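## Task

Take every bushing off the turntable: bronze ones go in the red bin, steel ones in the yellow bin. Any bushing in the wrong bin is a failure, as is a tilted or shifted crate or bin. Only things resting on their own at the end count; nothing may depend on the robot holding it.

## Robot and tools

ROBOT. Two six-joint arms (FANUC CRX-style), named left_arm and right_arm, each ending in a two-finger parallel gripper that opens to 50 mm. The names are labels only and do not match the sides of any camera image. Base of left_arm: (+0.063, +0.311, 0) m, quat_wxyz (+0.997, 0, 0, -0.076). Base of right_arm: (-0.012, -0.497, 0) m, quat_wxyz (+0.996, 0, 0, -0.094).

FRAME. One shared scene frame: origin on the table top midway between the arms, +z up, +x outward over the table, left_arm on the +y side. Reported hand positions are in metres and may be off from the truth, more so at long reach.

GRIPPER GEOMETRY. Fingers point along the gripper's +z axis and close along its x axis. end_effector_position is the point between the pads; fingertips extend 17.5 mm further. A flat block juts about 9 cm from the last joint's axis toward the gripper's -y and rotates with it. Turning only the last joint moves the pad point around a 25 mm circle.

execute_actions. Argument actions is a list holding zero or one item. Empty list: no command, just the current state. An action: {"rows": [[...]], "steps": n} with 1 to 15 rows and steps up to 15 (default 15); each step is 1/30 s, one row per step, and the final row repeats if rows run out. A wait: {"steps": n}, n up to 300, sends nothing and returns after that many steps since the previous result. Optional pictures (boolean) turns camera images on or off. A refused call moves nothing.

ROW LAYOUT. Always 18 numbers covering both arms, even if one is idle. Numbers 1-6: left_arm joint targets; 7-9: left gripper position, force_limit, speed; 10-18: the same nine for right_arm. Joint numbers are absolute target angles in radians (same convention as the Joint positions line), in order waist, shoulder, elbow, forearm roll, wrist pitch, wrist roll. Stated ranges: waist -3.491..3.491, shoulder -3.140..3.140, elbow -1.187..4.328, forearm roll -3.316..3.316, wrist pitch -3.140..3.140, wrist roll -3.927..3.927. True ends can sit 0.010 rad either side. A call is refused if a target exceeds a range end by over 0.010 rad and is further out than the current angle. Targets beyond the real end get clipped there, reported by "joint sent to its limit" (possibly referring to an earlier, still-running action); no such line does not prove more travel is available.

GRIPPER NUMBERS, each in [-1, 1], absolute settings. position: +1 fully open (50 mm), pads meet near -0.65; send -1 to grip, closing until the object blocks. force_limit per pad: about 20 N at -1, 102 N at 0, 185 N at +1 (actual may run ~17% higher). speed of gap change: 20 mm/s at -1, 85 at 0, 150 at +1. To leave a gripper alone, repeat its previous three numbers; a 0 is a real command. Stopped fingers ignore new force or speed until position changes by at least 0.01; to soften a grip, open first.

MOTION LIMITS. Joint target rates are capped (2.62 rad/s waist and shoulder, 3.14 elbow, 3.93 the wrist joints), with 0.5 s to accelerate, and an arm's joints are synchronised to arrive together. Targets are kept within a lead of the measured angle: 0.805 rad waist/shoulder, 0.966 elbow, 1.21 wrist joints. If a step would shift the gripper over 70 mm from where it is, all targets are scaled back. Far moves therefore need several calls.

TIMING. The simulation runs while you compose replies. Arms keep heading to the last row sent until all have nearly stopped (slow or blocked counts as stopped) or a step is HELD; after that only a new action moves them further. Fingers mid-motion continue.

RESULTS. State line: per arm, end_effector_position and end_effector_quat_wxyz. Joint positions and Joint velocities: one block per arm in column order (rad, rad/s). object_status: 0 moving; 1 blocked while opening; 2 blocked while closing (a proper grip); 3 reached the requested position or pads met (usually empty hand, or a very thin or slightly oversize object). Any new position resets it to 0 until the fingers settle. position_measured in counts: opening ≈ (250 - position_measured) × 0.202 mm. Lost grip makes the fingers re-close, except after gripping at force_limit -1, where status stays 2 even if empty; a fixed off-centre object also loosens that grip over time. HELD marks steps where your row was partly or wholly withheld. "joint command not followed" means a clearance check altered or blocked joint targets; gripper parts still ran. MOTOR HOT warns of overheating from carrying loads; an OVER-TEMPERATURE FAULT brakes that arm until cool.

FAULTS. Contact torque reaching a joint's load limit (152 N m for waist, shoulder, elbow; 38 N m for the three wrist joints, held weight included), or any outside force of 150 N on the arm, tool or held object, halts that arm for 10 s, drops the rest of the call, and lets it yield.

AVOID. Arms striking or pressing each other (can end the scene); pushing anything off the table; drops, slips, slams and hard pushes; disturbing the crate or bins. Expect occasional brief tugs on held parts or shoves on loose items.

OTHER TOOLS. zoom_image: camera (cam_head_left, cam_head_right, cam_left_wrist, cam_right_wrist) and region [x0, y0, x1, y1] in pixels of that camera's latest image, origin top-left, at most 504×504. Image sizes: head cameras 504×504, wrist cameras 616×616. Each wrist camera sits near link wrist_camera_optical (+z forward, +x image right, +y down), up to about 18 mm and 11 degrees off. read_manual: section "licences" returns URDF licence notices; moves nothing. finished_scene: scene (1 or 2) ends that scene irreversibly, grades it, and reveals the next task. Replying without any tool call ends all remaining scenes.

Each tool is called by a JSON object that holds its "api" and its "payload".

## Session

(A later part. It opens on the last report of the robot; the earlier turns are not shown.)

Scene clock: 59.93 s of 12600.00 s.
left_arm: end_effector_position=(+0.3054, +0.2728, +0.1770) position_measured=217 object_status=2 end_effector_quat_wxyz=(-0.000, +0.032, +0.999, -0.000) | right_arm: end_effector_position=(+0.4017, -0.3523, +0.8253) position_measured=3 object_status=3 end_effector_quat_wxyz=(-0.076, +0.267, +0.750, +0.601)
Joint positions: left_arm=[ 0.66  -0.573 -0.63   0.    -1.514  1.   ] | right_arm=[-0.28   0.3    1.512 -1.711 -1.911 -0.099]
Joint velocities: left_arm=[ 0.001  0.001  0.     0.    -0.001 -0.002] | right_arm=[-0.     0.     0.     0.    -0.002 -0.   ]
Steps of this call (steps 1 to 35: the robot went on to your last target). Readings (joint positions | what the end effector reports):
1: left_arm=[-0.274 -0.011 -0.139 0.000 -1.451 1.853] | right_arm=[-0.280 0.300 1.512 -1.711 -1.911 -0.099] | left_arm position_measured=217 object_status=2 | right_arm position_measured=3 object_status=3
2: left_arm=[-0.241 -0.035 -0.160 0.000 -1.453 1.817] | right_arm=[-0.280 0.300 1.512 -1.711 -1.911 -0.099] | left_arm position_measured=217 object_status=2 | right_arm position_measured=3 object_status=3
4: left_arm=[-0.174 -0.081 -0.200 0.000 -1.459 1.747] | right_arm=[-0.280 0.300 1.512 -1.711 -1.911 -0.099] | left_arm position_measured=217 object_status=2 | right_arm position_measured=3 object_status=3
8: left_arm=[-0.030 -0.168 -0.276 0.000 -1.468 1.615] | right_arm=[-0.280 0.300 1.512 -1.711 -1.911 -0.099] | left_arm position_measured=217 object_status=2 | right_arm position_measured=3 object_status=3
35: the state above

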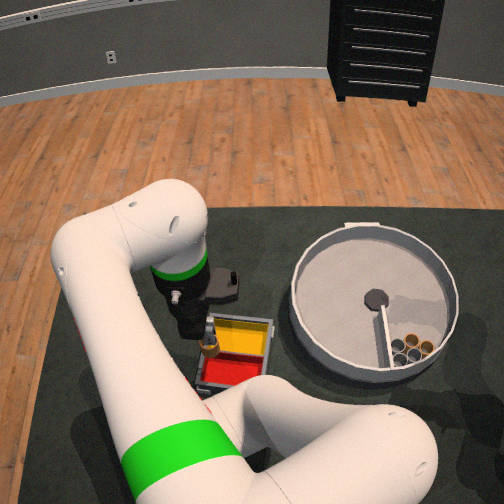

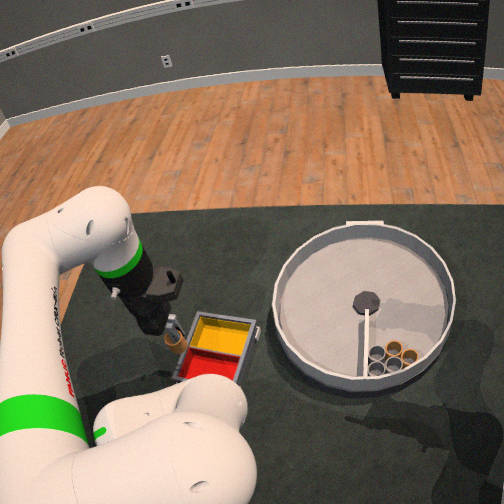

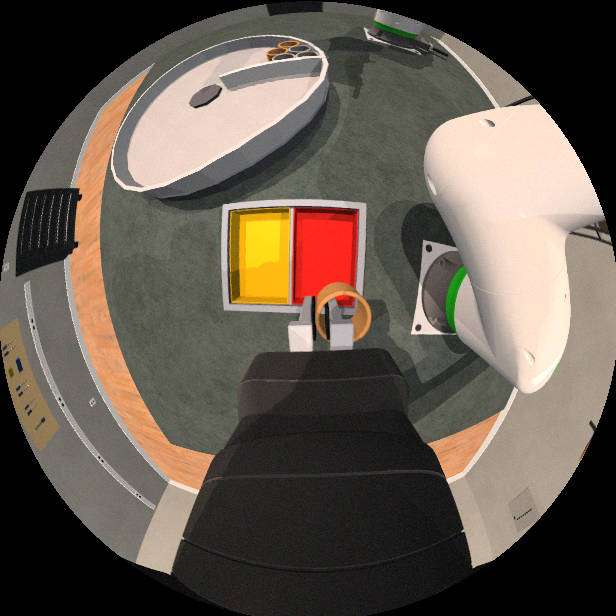

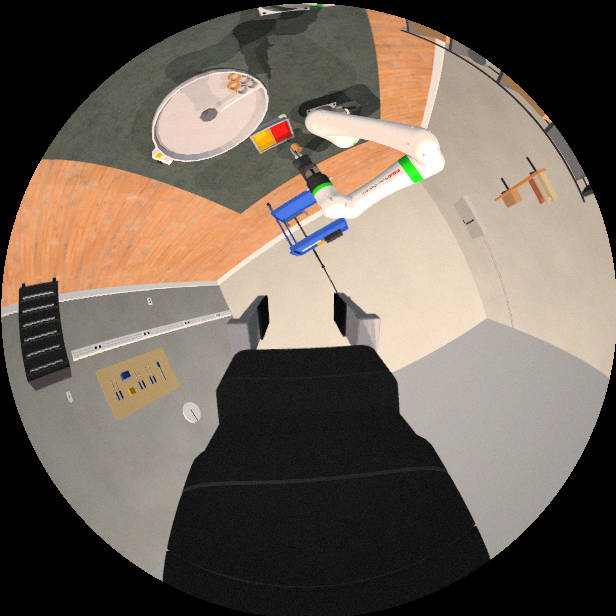

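{"api": "execute_actions", "payload": {"actions": [{"rows":[[0.64,-0.457,-0.858,0,-1.17,1.0,-1,-0.7,0.5,-0.28,0.3,1.512,-1.711,-1.911,-0.099,1,0,0]]}], "pictures": false}}

{"api": "execute_actions", "payload": {"actions": [{"rows":[[0.64,-0.457,-0.858,0,-1.17,1.0,0,-0.7,0.5,-0.28,0.3,1.512,-1.711,-1.911,-0.099,1,0,0]],"steps":8}], "pictures": false}}

{"api": "execute_actions", "payload": {"actions": [{"rows":[[0.64,-0.573,-0.63,0,-1.514,1.0,0,-0.7,0.5,-0.28,0.3,1.512,-1.711,-1.911,-0.099,1,0,0]],"steps":13}], "pictures": false}}

{"api": "execute_actions", "payload": {"actions": [{"rows":[[-0.6254,0.2749,-0.0558,0,-1.24,2.348,0.34,-0.7,0.5,-0.28,0.3,1.512,-1.711,-1.911,-0.099,1,0,0]]}], "pictures": false}}

{"api": "execute_actions", "payload": {"actions": [{"steps":38}]}}

{"api": "zoom_image", "payload": {"camera": "cam_left_wrist", "region": [280,260,400,350]}}

Scene clock: 70.63 s of 12600.00 s.
left_arm: end_effector_position=(+0.3117, +0.2718, +0.0572) position_measured=217 object_status=2 end_effector_quat_wxyz=(+0.000, +0.042, +0.999, +0.000) | right_arm: end_effector_position=(+0.4017, -0.3523, +0.8253) position_measured=3 object_status=3 end_effector_quat_wxyz=(-0.076, +0.267, +0.750, +0.601)
Joint positions: left_arm=[ 0.64  -0.457 -0.858 -0.    -1.17   1.   ] | right_arm=[-0.28   0.3    1.512 -1.711 -1.911 -0.099]
Joint velocities: left_arm=[-0.001 -0.    -0.001 -0.     0.004  0.   ] | right_arm=[ 0.003  0.     0.     0.     0.001 -0.001]
Steps of this call (steps 1 to 15: the robot went on to your last target; steps 16 to 306: nothing new was sent; steps 307 to 321: all 15 steps of this action). Readings (joint positions | what the end effector reports):
307: left_arm=[0.660 -0.573 -0.630 -0.000 -1.514 1.000] | right_arm=[-0.280 0.300 1.512 -1.711 -1.911 -0.099] | left_arm position_measured=217 object_status=2 | right_arm position_measured=3 object_status=3
308: left_arm=[0.660 -0.571 -0.634 -0.000 -1.508 1.000] | right_arm=[-0.280 0.300 1.512 -1.711 -1.911 -0.099] | left_arm position_measured=217 object_status=2 | right_arm position_measured=3 object_status=3
310: left_arm=[0.658 -0.558 -0.659 -0.000 -1.470 1.000] | right_arm=[-0.280 0.300 1.512 -1.711 -1.911 -0.099] | left_arm position_measured=217 object_status=2 | right_arm position_measured=3 object_status=3
314: left_arm=[0.648 -0.504 -0.767 -0.000 -1.308 1.000] | right_arm=[-0.280 0.300 1.512 -1.711 -1.911 -0.099] | left_arm position_measured=217 object_status=2 | right_arm position_measured=3 object_status=3
321: the state above

Scene clock: 70.90 s of 12600.00 s.
left_arm: end_effector_position=(+0.3117, +0.2717, +0.0571) position_measured=152 object_status=0 end_effector_quat_wxyz=(-0.000, +0.042, +0.999, -0.000) | right_arm: end_effector_position=(+0.4017, -0.3523, +0.8253) position_measured=3 object_status=3 end_effector_quat_wxyz=(-0.076, +0.267, +0.750, +0.601)
Joint positions: left_arm=[ 0.64  -0.457 -0.858 -0.    -1.17   1.   ] | right_arm=[-0.28   0.3    1.512 -1.711 -1.911 -0.099]
Joint velocities: left_arm=[ 0.     0.001 -0.001  0.001  0.    -0.   ] | right_arm=[ 0.001  0.     0.    -0.    -0.001 -0.001]
Steps of this call (steps 1 to 8: all 8 steps of this action). Readings (joint positions | what the end effector reports):
1: left_arm=[0.640 -0.457 -0.858 -0.000 -1.170 1.000] | right_arm=[-0.280 0.300 1.512 -1.711 -1.911 -0.099] | left_arm position_measured=205 object_status=0 | right_arm position_measured=3 object_status=3
2: left_arm=[0.640 -0.457 -0.858 -0.000 -1.170 1.000] | right_arm=[-0.280 0.300 1.512 -1.711 -1.911 -0.099] | left_arm position_measured=186 object_status=0 | right_arm position_measured=3 object_status=3
4: left_arm=[0.640 -0.457 -0.858 -0.000 -1.170 1.000] | right_arm=[-0.280 0.300 1.512 -1.711 -1.911 -0.099] | left_arm position_measured=155 object_status=0 | right_arm position_measured=3 object_status=3
8: the state above

Scene clock: 71.33 s of 12600.00 s.
left_arm: end_effector_position=(+0.3050, +0.2681, +0.1759) position_measured=152 object_status=3 end_effector_quat_wxyz=(+0.000, +0.042, +0.999, -0.000) | right_arm: end_effector_position=(+0.4017, -0.3523, +0.8253) position_measured=3 object_status=3 end_effector_quat_wxyz=(-0.076, +0.267, +0.750, +0.601)
Joint positions: left_arm=[ 0.64  -0.572 -0.632  0.    -1.511  1.   ] | right_arm=[-0.28   0.3    1.512 -1.711 -1.911 -0.099]
Joint velocities: left_arm=[-0.001 -0.062  0.122  0.    -0.184 -0.   ] | right_arm=[ 0.001  0.     0.    -0.001 -0.    -0.   ]
Steps of this call (steps 1 to 13: all 13 steps of this action). Readings (joint positions | what the end effector reports):
1: left_arm=[0.640 -0.457 -0.858 -0.000 -1.170 1.000] | right_arm=[-0.280 0.300 1.512 -1.711 -1.911 -0.099] | left_arm position_measured=152 object_status=0 | right_arm position_measured=3 object_status=3
2: left_arm=[0.640 -0.459 -0.854 -0.000 -1.176 1.000] | right_arm=[-0.280 0.300 1.512 -1.711 -1.911 -0.099] | left_arm position_measured=152 object_status=0 | right_arm position_measured=3 object_status=3
4: left_arm=[0.640 -0.472 -0.829 -0.000 -1.214 1.000] | right_arm=[-0.280 0.300 1.512 -1.711 -1.911 -0.099] | left_arm position_measured=152 object_status=3 | right_arm position_measured=3 object_status=3
8: left_arm=[0.640 -0.526 -0.722 0.000 -1.375 1.000] | right_arm=[-0.280 0.300 1.512 -1.711 -1.911 -0.099] | left_arm position_measured=152 object_status=3 | right_arm position_measured=3 object_status=3
13: the state above

Scene clock: 71.83 s of 12600.00 s.
left_arm: end_effector_position=(+0.4108, +0.1821, +0.1846) position_measured=101 object_status=3 end_effector_quat_wxyz=(+0.003, -0.031, +1.000, +0.000) | right_arm: end_effector_position=(+0.4017, -0.3523, +0.8253) position_measured=3 object_status=3 end_effector_quat_wxyz=(-0.076, +0.267, +0.750, +0.601)
Joint positions: left_arm=[ 0.23  -0.217 -0.387  0.    -1.395  1.557] | right_arm=[-0.28   0.3    1.512 -1.711 -1.911 -0.099]
Joint velocities: left_arm=[-1.088  0.721  0.485 -0.001  0.226  1.153] | right_arm=[0.002 0.    0.    0.001 0.001 0.   ]
Steps of this call (steps 1 to 15: all 15 steps of this action). Readings (joint positions | what the end effector reports):
1: left_arm=[0.640 -0.573 -0.630 0.000 -1.513 1.000] | right_arm=[-0.280 0.300 1.512 -1.711 -1.911 -0.099] | left_arm position_measured=140 object_status=0 | right_arm position_measured=3 object_status=3
2: left_arm=[0.636 -0.569 -0.627 0.000 -1.512 1.006] | right_arm=[-0.280 0.300 1.512 -1.711 -1.911 -0.099] | left_arm position_measured=121 object_status=0 | right_arm position_measured=3 object_status=3
4: left_arm=[0.611 -0.544 -0.609 0.000 -1.502 1.044] | right_arm=[-0.280 0.300 1.512 -1.711 -1.911 -0.099] | left_arm position_measured=101 object_status=0 | right_arm position_measured=3 object_status=3
8: left_arm=[0.492 -0.426 -0.528 0.000 -1.461 1.222] | right_arm=[-0.280 0.300 1.512 -1.711 -1.911 -0.099] | left_arm position_measured=101 object_status=0 | right_arm position_measured=3 object_status=3
15: the state above

Scene clock: 73.10 s of 12600.00 s.
left_arm: end_effector_position=(+0.3407, -0.1703, +0.1120) position_measured=101 object_status=3 end_effector_quat_wxyz=(+0.000, +0.000, +1.000, -0.000) | right_arm: end_effector_position=(+0.4017, -0.3523, +0.8253) position_measured=3 object_status=3 end_effector_quat_wxyz=(-0.076, +0.267, +0.750, +0.601)
Joint positions: left_arm=[-0.625  0.275 -0.056 -0.    -1.24   2.348] | right_arm=[-0.28   0.3    1.512 -1.711 -1.911 -0.099]
Joint velocities: left_arm=[ 0.001  0.001 -0.     0.001  0.001 -0.001] | right_arm=[ 0.001 -0.    -0.     0.001  0.001  0.   ]
Steps of this call (steps 1 to 38: the robot went on to your last target). Readings (joint positions | what the end effector reports):
1: left_arm=[0.193 -0.194 -0.371 0.000 -1.388 1.595] | right_arm=[-0.280 0.300 1.512 -1.711 -1.911 -0.099] | left_arm position_measured=101 object_status=3 | right_arm position_measured=3 object_status=3
2: left_arm=[0.156 -0.171 -0.356 0.000 -1.381 1.631] | right_arm=[-0.280 0.300 1.512 -1.711 -1.911 -0.099] | left_arm position_measured=101 object_status=3 | right_arm position_measured=3 object_status=3
4: left_arm=[0.085 -0.130 -0.328 0.000 -1.367 1.697] | right_arm=[-0.280 0.300 1.512 -1.711 -1.911 -0.099] | left_arm position_measured=101 object_status=3 | right_arm position_measured=3 object_status=3
8: left_arm=[-0.054 -0.051 -0.275 0.000 -1.343 1.824] | right_arm=[-0.280 0.300 1.512 -1.711 -1.911 -0.099] | left_arm position_measured=101 object_status=3 | right_arm position_measured=3 object_status=3
38: the state above

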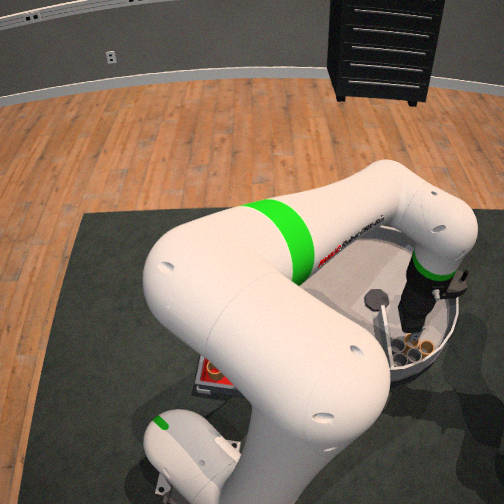

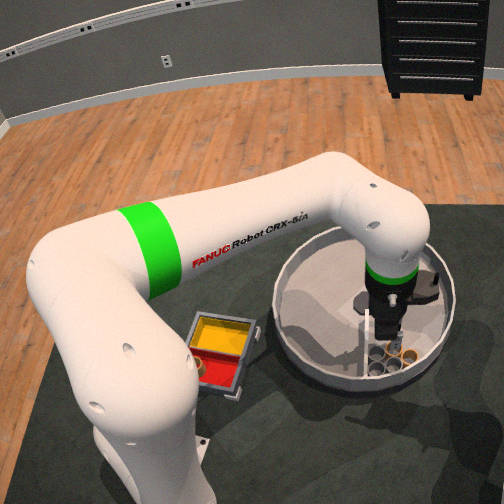

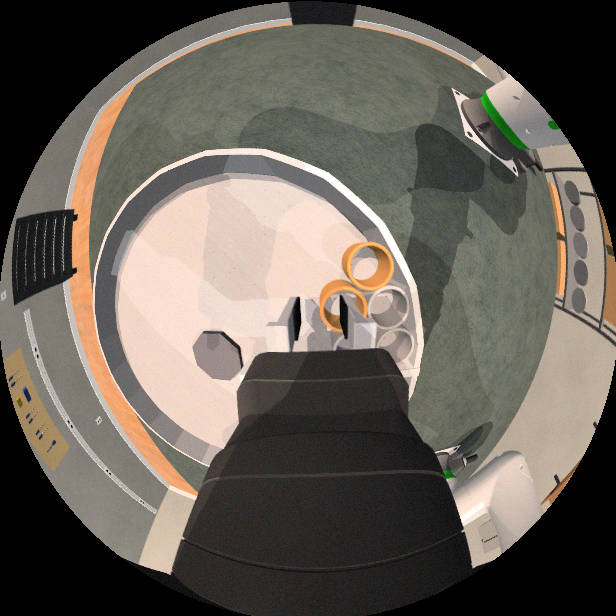

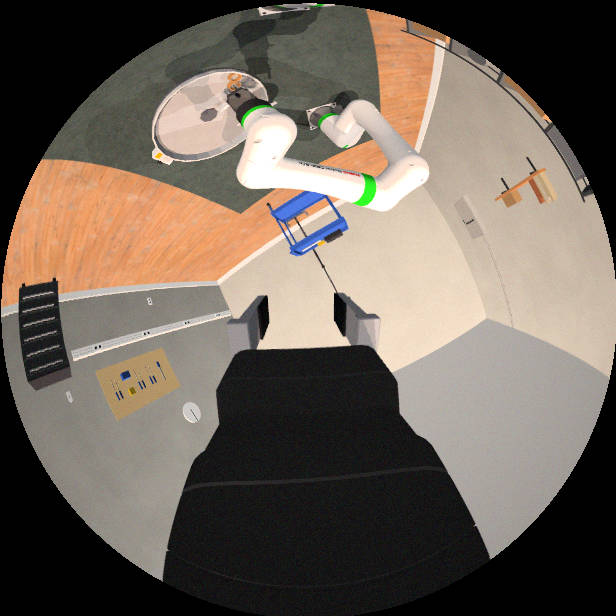

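Region (280, 260, 400, 350) of cam_left_wrist's 616x616 image, scaled by 4.200, with more detail than that image has; it fills the top 378 rows of this view, and the rest is white.

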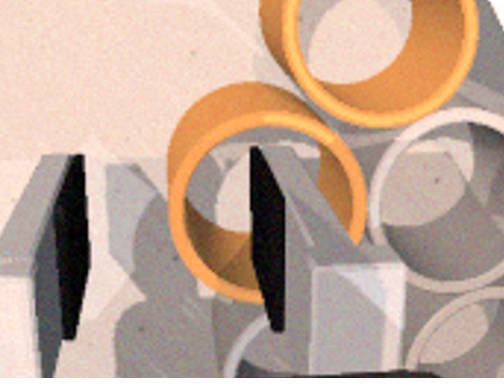

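{"api": "execute_actions", "payload": {"actions": [{"rows":[[-0.624,0.299,-0.0935,0,-1.178,2.348,0.34,0,0,-0.28,0.3,1.512,-1.711,-1.911,-0.099,1,0,0]],"steps":12}], "pictures": false}}

{"api": "execute_actions", "payload": {"actions": [{"rows":[[-0.624,0.299,-0.0935,0,-1.178,2.348,-1,-0.7,0.5,-0.28,0.3,1.512,-1.711,-1.911,-0.099,1,0,0]]}], "pictures": false}}

{"api": "execute_actions", "payload": {"actions": [{"rows":[[-0.624,0.233,0.05,0,-1.388,2.348,-1,-0.7,0.5,-0.28,0.3,1.512,-1.711,-1.911,-0.099,1,0,0]]}]}}

{"api": "execute_actions", "payload": {"actions": [{"rows":[[0.48,-0.573,-0.63,0,-1.514,1.2,-1,-0.7,0.5,-0.28,0.3,1.512,-1.711,-1.911,-0.099,1,0,0]]}], "pictures": false}}

{"api": "execute_actions", "payload": {"actions": [{"steps":35}]}}

Scene clock: 97.60 s of 12600.00 s.
left_arm: end_effector_position=(+0.3414, -0.1701, +0.0843) position_measured=101 object_status=3 end_effector_quat_wxyz=(+0.000, -0.000, +1.000, -0.000) | right_arm: end_effector_position=(+0.4017, -0.3523, +0.8253) position_measured=3 object_status=3 end_effector_quat_wxyz=(-0.076, +0.267, +0.750, +0.601)
Joint positions: left_arm=[-0.624  0.299 -0.093  0.    -1.178  2.348] | right_arm=[-0.28   0.3    1.512 -1.711 -1.911 -0.099]
Joint velocities: left_arm=[ 0.    -0.     0.001 -0.001  0.001 -0.001] | right_arm=[-0.001  0.    -0.     0.     0.001 -0.001]
Steps of this call (steps 1 to 15: the robot went on to your last target; steps 16 to 723: nothing new was sent; steps 724 to 735: all 12 steps of this action). Readings (joint positions | what the end effector reports):
724: left_arm=[-0.625 0.275 -0.056 0.000 -1.239 2.348] | right_arm=[-0.280 0.300 1.512 -1.711 -1.911 -0.099] | left_arm position_measured=101 object_status=3 | right_arm position_measured=3 object_status=3
725: left_arm=[-0.625 0.277 -0.059 0.000 -1.233 2.348] | right_arm=[-0.280 0.300 1.512 -1.711 -1.911 -0.099] | left_arm position_measured=101 object_status=3 | right_arm position_measured=3 object_status=3
727: left_arm=[-0.625 0.291 -0.081 0.000 -1.199 2.348] | right_arm=[-0.280 0.300 1.512 -1.711 -1.911 -0.099] | left_arm position_measured=101 object_status=3 | right_arm position_measured=3 object_status=3
731: left_arm=[-0.624 0.299 -0.093 0.000 -1.178 2.348] | right_arm=[-0.280 0.300 1.512 -1.711 -1.911 -0.099] | left_arm position_measured=101 object_status=3 | right_arm position_measured=3 object_status=3
735: the state above

Scene clock: 98.10 s of 12600.00 s.
left_arm: end_effector_position=(+0.3414, -0.1701, +0.0843) position_measured=218 object_status=2 end_effector_quat_wxyz=(+0.000, -0.000, +1.000, -0.000) | right_arm: end_effector_position=(+0.4017, -0.3523, +0.8253) position_measured=3 object_status=3 end_effector_quat_wxyz=(-0.076, +0.267, +0.750, +0.601)
Joint positions: left_arm=[-0.624  0.299 -0.093 -0.    -1.178  2.348] | right_arm=[-0.28   0.3    1.512 -1.711 -1.911 -0.099]
Joint velocities: left_arm=[-0.    -0.    -0.001  0.     0.     0.   ] | right_arm=[ 0.001 -0.    -0.    -0.     0.    -0.   ]
Steps of this call (steps 1 to 15: all 15 steps of this action). Readings (joint positions | what the end effector reports):
1: left_arm=[-0.624 0.299 -0.093 0.000 -1.178 2.348] | right_arm=[-0.280 0.300 1.512 -1.711 -1.911 -0.099] | left_arm position_measured=113 object_status=0 | right_arm position_measured=3 object_status=3
2: left_arm=[-0.624 0.299 -0.093 0.000 -1.178 2.348] | right_arm=[-0.280 0.300 1.512 -1.711 -1.911 -0.099] | left_arm position_measured=133 object_status=0 | right_arm position_measured=3 object_status=3
4: left_arm=[-0.624 0.299 -0.093 0.000 -1.178 2.348] | right_arm=[-0.280 0.300 1.512 -1.711 -1.911 -0.099] | left_arm position_measured=171 object_status=0 | right_arm position_measured=3 object_status=3
8: left_arm=[-0.624 0.299 -0.093 -0.000 -1.178 2.348] | right_arm=[-0.280 0.300 1.512 -1.711 -1.911 -0.099] | left_arm position_measured=218 object_status=0 | right_arm position_measured=3 object_status=3
15: the state above

Scene clock: 98.60 s of 12600.00 s.
left_arm: end_effector_position=(+0.3409, -0.1695, +0.1775) position_measured=218 object_status=2 end_effector_quat_wxyz=(-0.000, -0.000, +1.000, +0.000) | right_arm: end_effector_position=(+0.4017, -0.3523, +0.8253) position_measured=3 object_status=3 end_effector_quat_wxyz=(-0.076, +0.267, +0.750, +0.601)
Joint positions: left_arm=[-0.624  0.233  0.05  -0.    -1.388  2.348] | right_arm=[-0.28   0.3    1.512 -1.711 -1.911 -0.099]
Joint velocities: left_arm=[ 0.001  0.     0.002 -0.    -0.001  0.   ] | right_arm=[ 0.001  0.    -0.     0.     0.001 -0.001]
Steps of this call (steps 1 to 15: all 15 steps of this action). Readings (joint positions | what the end effector reports):
1: left_arm=[-0.624 0.299 -0.093 -0.000 -1.178 2.348] | right_arm=[-0.280 0.300 1.512 -1.711 -1.911 -0.099] | left_arm position_measured=218 object_status=2 | right_arm position_measured=3 object_status=3
2: left_arm=[-0.624 0.297 -0.089 -0.000 -1.184 2.348] | right_arm=[-0.280 0.300 1.512 -1.711 -1.911 -0.099] | left_arm position_measured=218 object_status=2 | right_arm position_measured=3 object_status=3
4: left_arm=[-0.624 0.285 -0.063 -0.000 -1.222 2.348] | right_arm=[-0.280 0.300 1.512 -1.711 -1.911 -0.099] | left_arm position_measured=218 object_status=2 | right_arm position_measured=3 object_status=3
8: left_arm=[-0.624 0.243 0.028 -0.000 -1.355 2.348] | right_arm=[-0.280 0.300 1.512 -1.711 -1.911 -0.099] | left_arm position_measured=218 object_status=2 | right_arm position_measured=3 object_status=3
15: the state above

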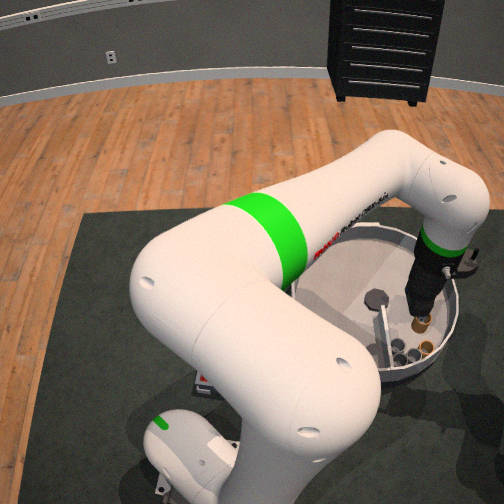

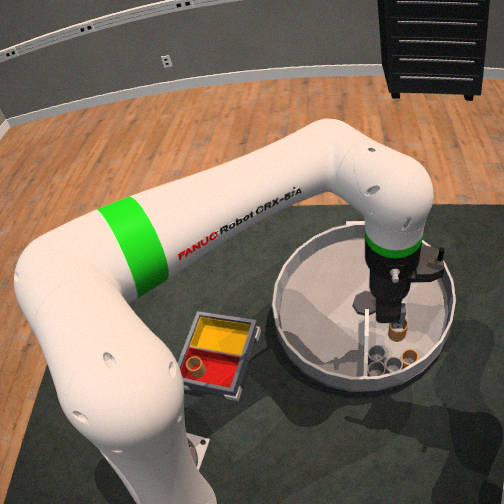

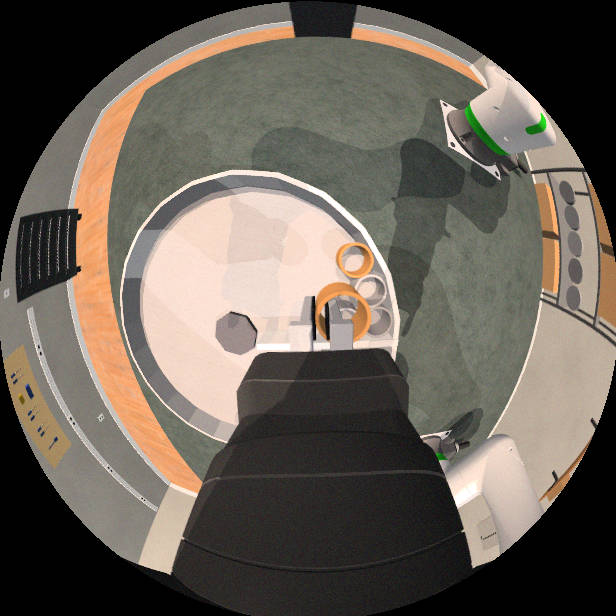

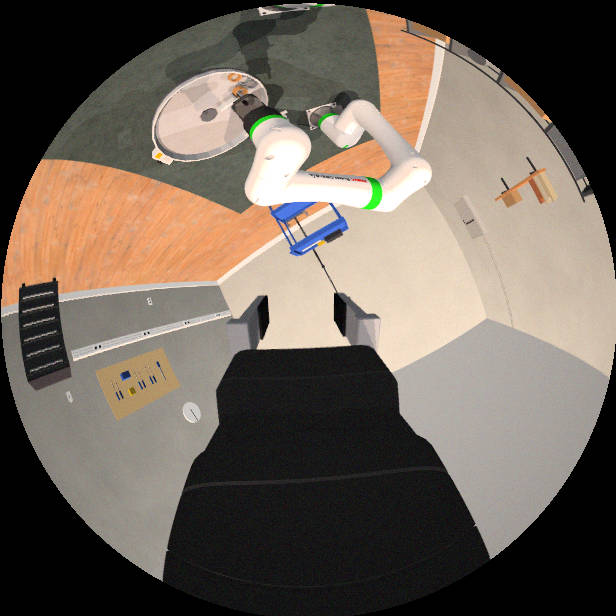

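Scene clock: 99.10 s of 12600.00 s.
left_arm: end_effector_position=(+0.3714, +0.0059, +0.2079) position_measured=218 object_status=2 end_effector_quat_wxyz=(-0.000, +0.036, +0.999, +0.000) | right_arm: end_effector_position=(+0.4017, -0.3523, +0.8253) position_measured=3 object_status=3 end_effector_quat_wxyz=(-0.076, +0.267, +0.750, +0.601)
Joint positions: left_arm=[-0.265 -0.07  -0.206 -0.    -1.435  1.916] | right_arm=[-0.28   0.3    1.512 -1.711 -1.911 -0.099]
Joint velocities: left_arm=[ 1.006 -0.682 -0.574  0.    -0.106 -0.963] | right_arm=[-0.001 -0.    -0.     0.001 -0.001 -0.001]
Steps of this call (steps 1 to 15: all 15 steps of this action). Readings (joint positions | what the end effector reports):
1: left_arm=[-0.624 0.233 0.050 -0.000 -1.388 2.348] | right_arm=[-0.280 0.300 1.512 -1.711 -1.911 -0.099] | left_arm position_measured=218 object_status=2 | right_arm position_measured=3 object_status=3
2: left_arm=[-0.620 0.229 0.046 -0.000 -1.389 2.342] | right_arm=[-0.280 0.300 1.512 -1.711 -1.911 -0.099] | left_arm position_measured=218 object_status=2 | right_arm position_measured=3 object_status=3
4: left_arm=[-0.595 0.204 0.025 -0.000 -1.393 2.306] | right_arm=[-0.280 0.300 1.512 -1.711 -1.911 -0.099] | left_arm position_measured=218 object_status=2 | right_arm position_measured=3 object_status=3
8: left_arm=[-0.488 0.102 -0.061 -0.000 -1.409 2.162] | right_arm=[-0.280 0.300 1.512 -1.711 -1.911 -0.099] | left_arm position_measured=218 object_status=2 | right_arm position_measured=3 object_status=3
15: the state above

Scene clock: 100.27 s of 12600.00 s.
left_arm: end_effector_position=(+0.2996, +0.2293, +0.1770) position_measured=218 object_status=2 end_effector_quat_wxyz=(-0.000, +0.022, +1.000, -0.000) | right_arm: end_effector_position=(+0.4017, -0.3523, +0.8253) position_measured=3 object_status=3 end_effector_quat_wxyz=(-0.076, +0.267, +0.750, +0.601)
Joint positions: left_arm=[ 0.48  -0.573 -0.63  -0.    -1.514  1.2  ] | right_arm=[-0.28   0.3    1.512 -1.711 -1.911 -0.099]
Joint velocities: left_arm=[-0.    -0.002 -0.     0.001 -0.     0.001] | right_arm=[-0.001  0.     0.    -0.001 -0.001 -0.001]
Steps of this call (steps 1 to 35: the robot went on to your last target). Readings (joint positions | what the end effector reports):
1: left_arm=[-0.231 -0.093 -0.225 -0.000 -1.439 1.883] | right_arm=[-0.280 0.300 1.512 -1.711 -1.911 -0.099] | left_arm position_measured=218 object_status=2 | right_arm position_measured=3 object_status=3
2: left_arm=[-0.196 -0.117 -0.245 -0.000 -1.443 1.850] | right_arm=[-0.280 0.300 1.512 -1.711 -1.911 -0.099] | left_arm position_measured=218 object_status=2 | right_arm position_measured=3 object_status=3
4: left_arm=[-0.125 -0.165 -0.286 -0.000 -1.450 1.781] | right_arm=[-0.280 0.300 1.512 -1.711 -1.911 -0.099] | left_arm position_measured=218 object_status=2 | right_arm position_measured=3 object_status=3
8: left_arm=[0.025 -0.266 -0.371 -0.000 -1.466 1.637] | right_arm=[-0.280 0.300 1.512 -1.711 -1.911 -0.099] | left_arm position_measured=218 object_status=2 | right_arm position_measured=3 object_status=3
35: the state above

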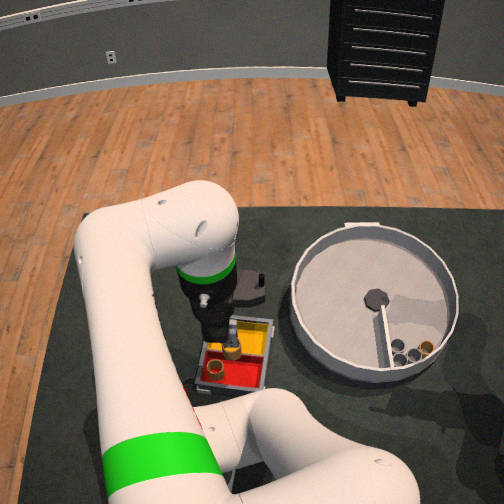

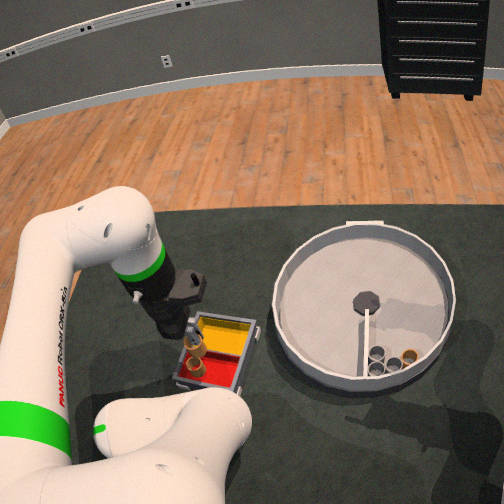

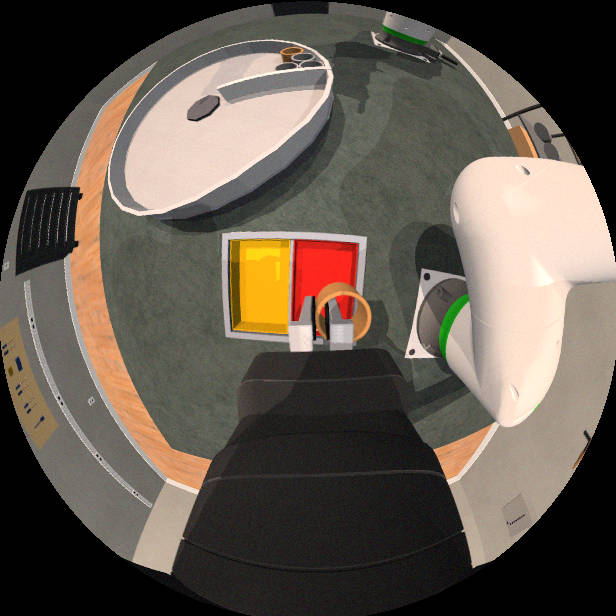

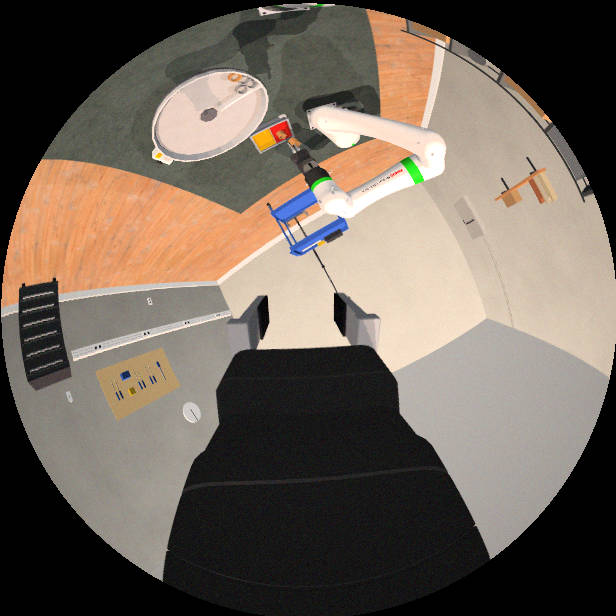

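{"api": "execute_actions", "payload": {"actions": [{"rows":[[0.48,-0.457,-0.858,0,-1.17,1.2,-1,-0.7,0.5,-0.28,0.3,1.512,-1.711,-1.911,-0.099,1,0,0]]}], "pictures": false}}

{"api": "execute_actions", "payload": {"actions": [{"rows":[[0.48,-0.457,-0.858,0,-1.17,1.2,0,0,0,-0.28,0.3,1.512,-1.711,-1.911,-0.099,1,0,0]],"steps":9}], "pictures": false}}

{"api": "execute_actions", "payload": {"actions": [{"rows":[[0.48,-0.573,-0.63,0,-1.514,1.2,0,0,0,-0.28,0.3,1.512,-1.711,-1.911,-0.099,1,0,0]]}], "pictures": false}}

{"api": "execute_actions", "payload": {"actions": [{"rows":[[-0.697,0.319,0.001,0,-1.253,2.42,0.34,0,0,-0.28,0.3,1.512,-1.711,-1.911,-0.099,1,0,0]]}], "pictures": false}}

{"api": "execute_actions", "payload": {"actions": [{"steps":40}]}}

{"api": "zoom_image", "payload": {"camera": "cam_left_wrist", "region": [280,260,400,350]}}

Scene clock: 108.63 s of 12600.00 s.
left_arm: end_effector_position=(+0.3073, +0.2319, +0.0572) position_measured=218 object_status=2 end_effector_quat_wxyz=(+0.000, +0.022, +1.000, +0.000) | right_arm: end_effector_position=(+0.4017, -0.3523, +0.8253) position_measured=3 object_status=3 end_effector_quat_wxyz=(-0.076, +0.267, +0.750, +0.601)
Joint positions: left_arm=[ 0.48  -0.457 -0.858 -0.    -1.17   1.2  ] | right_arm=[-0.28   0.3    1.512 -1.711 -1.911 -0.099]
Joint velocities: left_arm=[ 0.    -0.    -0.001  0.     0.003  0.   ] | right_arm=[-0.     0.    -0.     0.     0.001  0.   ]
Steps of this call (steps 1 to 15: the robot went on to your last target; steps 16 to 236: nothing new was sent; steps 237 to 251: all 15 steps of this action). Readings (joint positions | what the end effector reports):
237: left_arm=[0.480 -0.573 -0.630 0.000 -1.514 1.200] | right_arm=[-0.280 0.300 1.512 -1.711 -1.911 -0.099] | left_arm position_measured=218 object_status=2 | right_arm position_measured=3 object_status=3
238: left_arm=[0.480 -0.571 -0.634 0.000 -1.508 1.200] | right_arm=[-0.280 0.300 1.512 -1.711 -1.911 -0.099] | left_arm position_measured=218 object_status=2 | right_arm position_measured=3 object_status=3
240: left_arm=[0.480 -0.558 -0.659 0.000 -1.470 1.200] | right_arm=[-0.280 0.300 1.512 -1.711 -1.911 -0.099] | left_arm position_measured=218 object_status=2 | right_arm position_measured=3 object_status=3
244: left_arm=[0.480 -0.504 -0.766 0.000 -1.308 1.200] | right_arm=[-0.280 0.300 1.512 -1.711 -1.911 -0.099] | left_arm position_measured=218 object_status=2 | right_arm position_measured=3 object_status=3
251: the state above

Scene clock: 108.93 s of 12600.00 s.
left_arm: end_effector_position=(+0.3072, +0.2319, +0.0571) position_measured=152 object_status=0 end_effector_quat_wxyz=(-0.000, +0.022, +1.000, -0.000) | right_arm: end_effector_position=(+0.4017, -0.3523, +0.8253) position_measured=3 object_status=3 end_effector_quat_wxyz=(-0.076, +0.267, +0.750, +0.601)
Joint positions: left_arm=[ 0.48  -0.457 -0.858 -0.    -1.17   1.2  ] | right_arm=[-0.28   0.3    1.512 -1.711 -1.911 -0.099]
Joint velocities: left_arm=[-0.     0.001 -0.    -0.     0.     0.   ] | right_arm=[ 0.001  0.     0.    -0.001  0.     0.001]
Steps of this call (steps 1 to 9: all 9 steps of this action). Readings (joint positions | what the end effector reports):
1: left_arm=[0.480 -0.457 -0.858 -0.000 -1.170 1.200] | right_arm=[-0.280 0.300 1.512 -1.711 -1.911 -0.099] | left_arm position_measured=209 object_status=0 | right_arm position_measured=3 object_status=3
2: left_arm=[0.480 -0.457 -0.858 -0.000 -1.170 1.200] | right_arm=[-0.280 0.300 1.512 -1.711 -1.911 -0.099] | left_arm position_measured=195 object_status=0 | right_arm position_measured=3 object_status=3
4: left_arm=[0.480 -0.457 -0.858 -0.000 -1.170 1.200] | right_arm=[-0.280 0.300 1.512 -1.711 -1.911 -0.099] | left_arm position_measured=167 object_status=0 | right_arm position_measured=3 object_status=3
8: left_arm=[0.480 -0.457 -0.858 -0.000 -1.170 1.200] | right_arm=[-0.280 0.300 1.512 -1.711 -1.911 -0.099] | left_arm position_measured=152 object_status=0 | right_arm position_measured=3 object_status=3
9: the state above

Scene clock: 109.43 s of 12600.00 s.
left_arm: end_effector_position=(+0.2996, +0.2293, +0.1768) position_measured=152 object_status=3 end_effector_quat_wxyz=(-0.000, +0.022, +1.000, -0.000) | right_arm: end_effector_position=(+0.4017, -0.3523, +0.8253) position_measured=3 object_status=3 end_effector_quat_wxyz=(-0.076, +0.267, +0.750, +0.601)
Joint positions: left_arm=[ 0.48  -0.573 -0.63  -0.    -1.514  1.2  ] | right_arm=[-0.28   0.3    1.512 -1.711 -1.911 -0.099]
Joint velocities: left_arm=[-0.001  0.001  0.001  0.    -0.004  0.001] | right_arm=[ 0.001 -0.     0.    -0.001  0.001  0.001]
Steps of this call (steps 1 to 15: all 15 steps of this action). Readings (joint positions | what the end effector reports):
1: left_arm=[0.480 -0.457 -0.858 -0.000 -1.170 1.200] | right_arm=[-0.280 0.300 1.512 -1.711 -1.911 -0.099] | left_arm position_measured=152 object_status=0 | right_arm position_measured=3 object_status=3
2: left_arm=[0.480 -0.459 -0.854 -0.000 -1.176 1.200] | right_arm=[-0.280 0.300 1.512 -1.711 -1.911 -0.099] | left_arm position_measured=152 object_status=0 | right_arm position_measured=3 object_status=3
4: left_arm=[0.480 -0.472 -0.829 -0.000 -1.214 1.200] | right_arm=[-0.280 0.300 1.512 -1.711 -1.911 -0.099] | left_arm position_measured=152 object_status=3 | right_arm position_measured=3 object_status=3
8: left_arm=[0.480 -0.526 -0.722 -0.000 -1.375 1.200] | right_arm=[-0.280 0.300 1.512 -1.711 -1.911 -0.099] | left_arm position_measured=152 object_status=3 | right_arm position_measured=3 object_status=3
15: the state above

Scene clock: 109.93 s of 12600.00 s.
left_arm: end_effector_position=(+0.3959, +0.1297, +0.1904) position_measured=101 object_status=3 end_effector_quat_wxyz=(+0.004, -0.030, +1.000, -0.000) | right_arm: end_effector_position=(+0.4017, -0.3523, +0.8253) position_measured=3 object_status=3 end_effector_quat_wxyz=(-0.076, +0.267, +0.750, +0.601)
Joint positions: left_arm=[ 0.075 -0.208 -0.366 -0.    -1.405  1.709] | right_arm=[-0.28   0.3    1.512 -1.711 -1.911 -0.099]
Joint velocities: left_arm=[-1.07   0.757  0.526 -0.     0.217  1.014] | right_arm=[-0.    -0.    -0.    -0.001  0.002 -0.001]
Steps of this call (steps 1 to 15: all 15 steps of this action). Readings (joint positions | what the end effector reports):
1: left_arm=[0.480 -0.573 -0.630 -0.000 -1.514 1.200] | right_arm=[-0.280 0.300 1.512 -1.711 -1.911 -0.099] | left_arm position_measured=143 object_status=0 | right_arm position_measured=3 object_status=3
2: left_arm=[0.476 -0.569 -0.627 -0.000 -1.513 1.206] | right_arm=[-0.280 0.300 1.512 -1.711 -1.911 -0.099] | left_arm position_measured=129 object_status=0 | right_arm position_measured=3 object_status=3
4: left_arm=[0.451 -0.544 -0.607 -0.000 -1.505 1.244] | right_arm=[-0.280 0.300 1.512 -1.711 -1.911 -0.099] | left_arm position_measured=105 object_status=0 | right_arm position_measured=3 object_status=3
8: left_arm=[0.333 -0.425 -0.518 -0.000 -1.468 1.416] | right_arm=[-0.280 0.300 1.512 -1.711 -1.911 -0.099] | left_arm position_measured=101 object_status=0 | right_arm position_measured=3 object_status=3
15: the state above

Scene clock: 111.27 s of 12600.00 s.
left_arm: end_effector_position=(+0.3198, -0.2033, +0.1119) position_measured=101 object_status=3 end_effector_quat_wxyz=(-0.000, +0.000, +1.000, +0.000) | right_arm: end_effector_position=(+0.4017, -0.3523, +0.8253) position_measured=3 object_status=3 end_effector_quat_wxyz=(-0.076, +0.267, +0.750, +0.601)
Joint positions: left_arm=[-0.697  0.319  0.001 -0.    -1.253  2.42 ] | right_arm=[-0.28   0.3    1.512 -1.711 -1.911 -0.099]
Joint velocities: left_arm=[-0.    -0.001  0.    -0.    -0.     0.001] | right_arm=[-0.001 -0.    -0.     0.     0.001  0.001]
Steps of this call (steps 1 to 40: the robot went on to your last target). Readings (joint positions | what the end effector reports):
1: left_arm=[0.039 -0.183 -0.349 -0.000 -1.398 1.743] | right_arm=[-0.280 0.300 1.512 -1.711 -1.911 -0.099] | left_arm position_measured=101 object_status=3 | right_arm position_measured=3 object_status=3
2: left_arm=[0.003 -0.159 -0.332 -0.000 -1.391 1.776] | right_arm=[-0.280 0.300 1.512 -1.711 -1.911 -0.099] | left_arm position_measured=101 object_status=3 | right_arm position_measured=3 object_status=3
4: left_arm=[-0.066 -0.111 -0.299 -0.000 -1.377 1.840] | right_arm=[-0.280 0.300 1.512 -1.711 -1.911 -0.099] | left_arm position_measured=101 object_status=3 | right_arm position_measured=3 object_status=3
8: left_arm=[-0.200 -0.020 -0.235 -0.000 -1.351 1.963] | right_arm=[-0.280 0.300 1.512 -1.711 -1.911 -0.099] | left_arm position_measured=101 object_status=3 | right_arm position_measured=3 object_status=3
40: the state above

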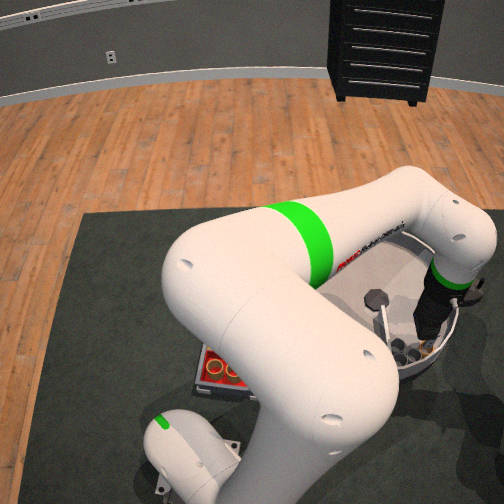

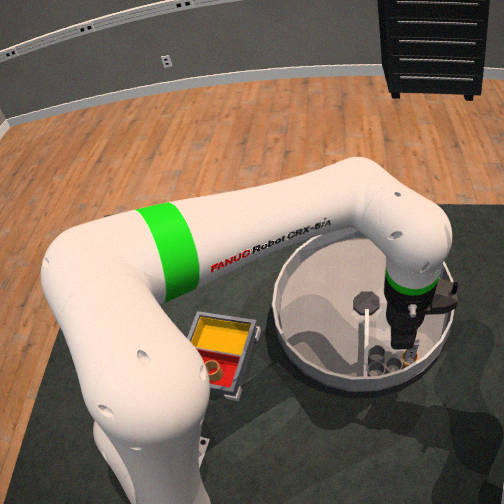

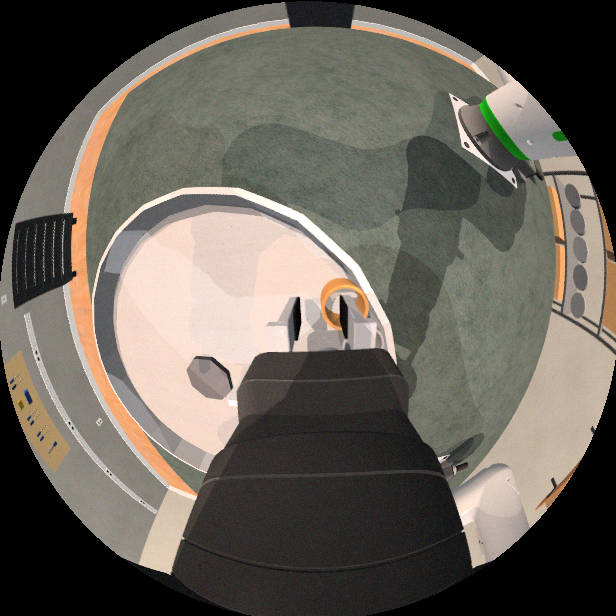

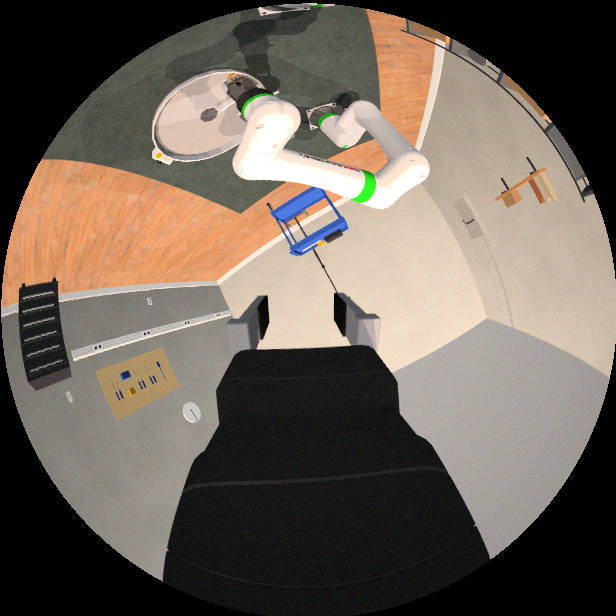

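Region (280, 260, 400, 350) of cam_left_wrist's 616x616 image, scaled by 4.200, with more detail than that image has; it fills the top 378 rows of this view, and the rest is white.

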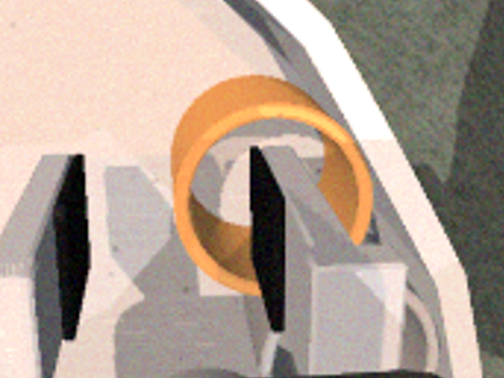

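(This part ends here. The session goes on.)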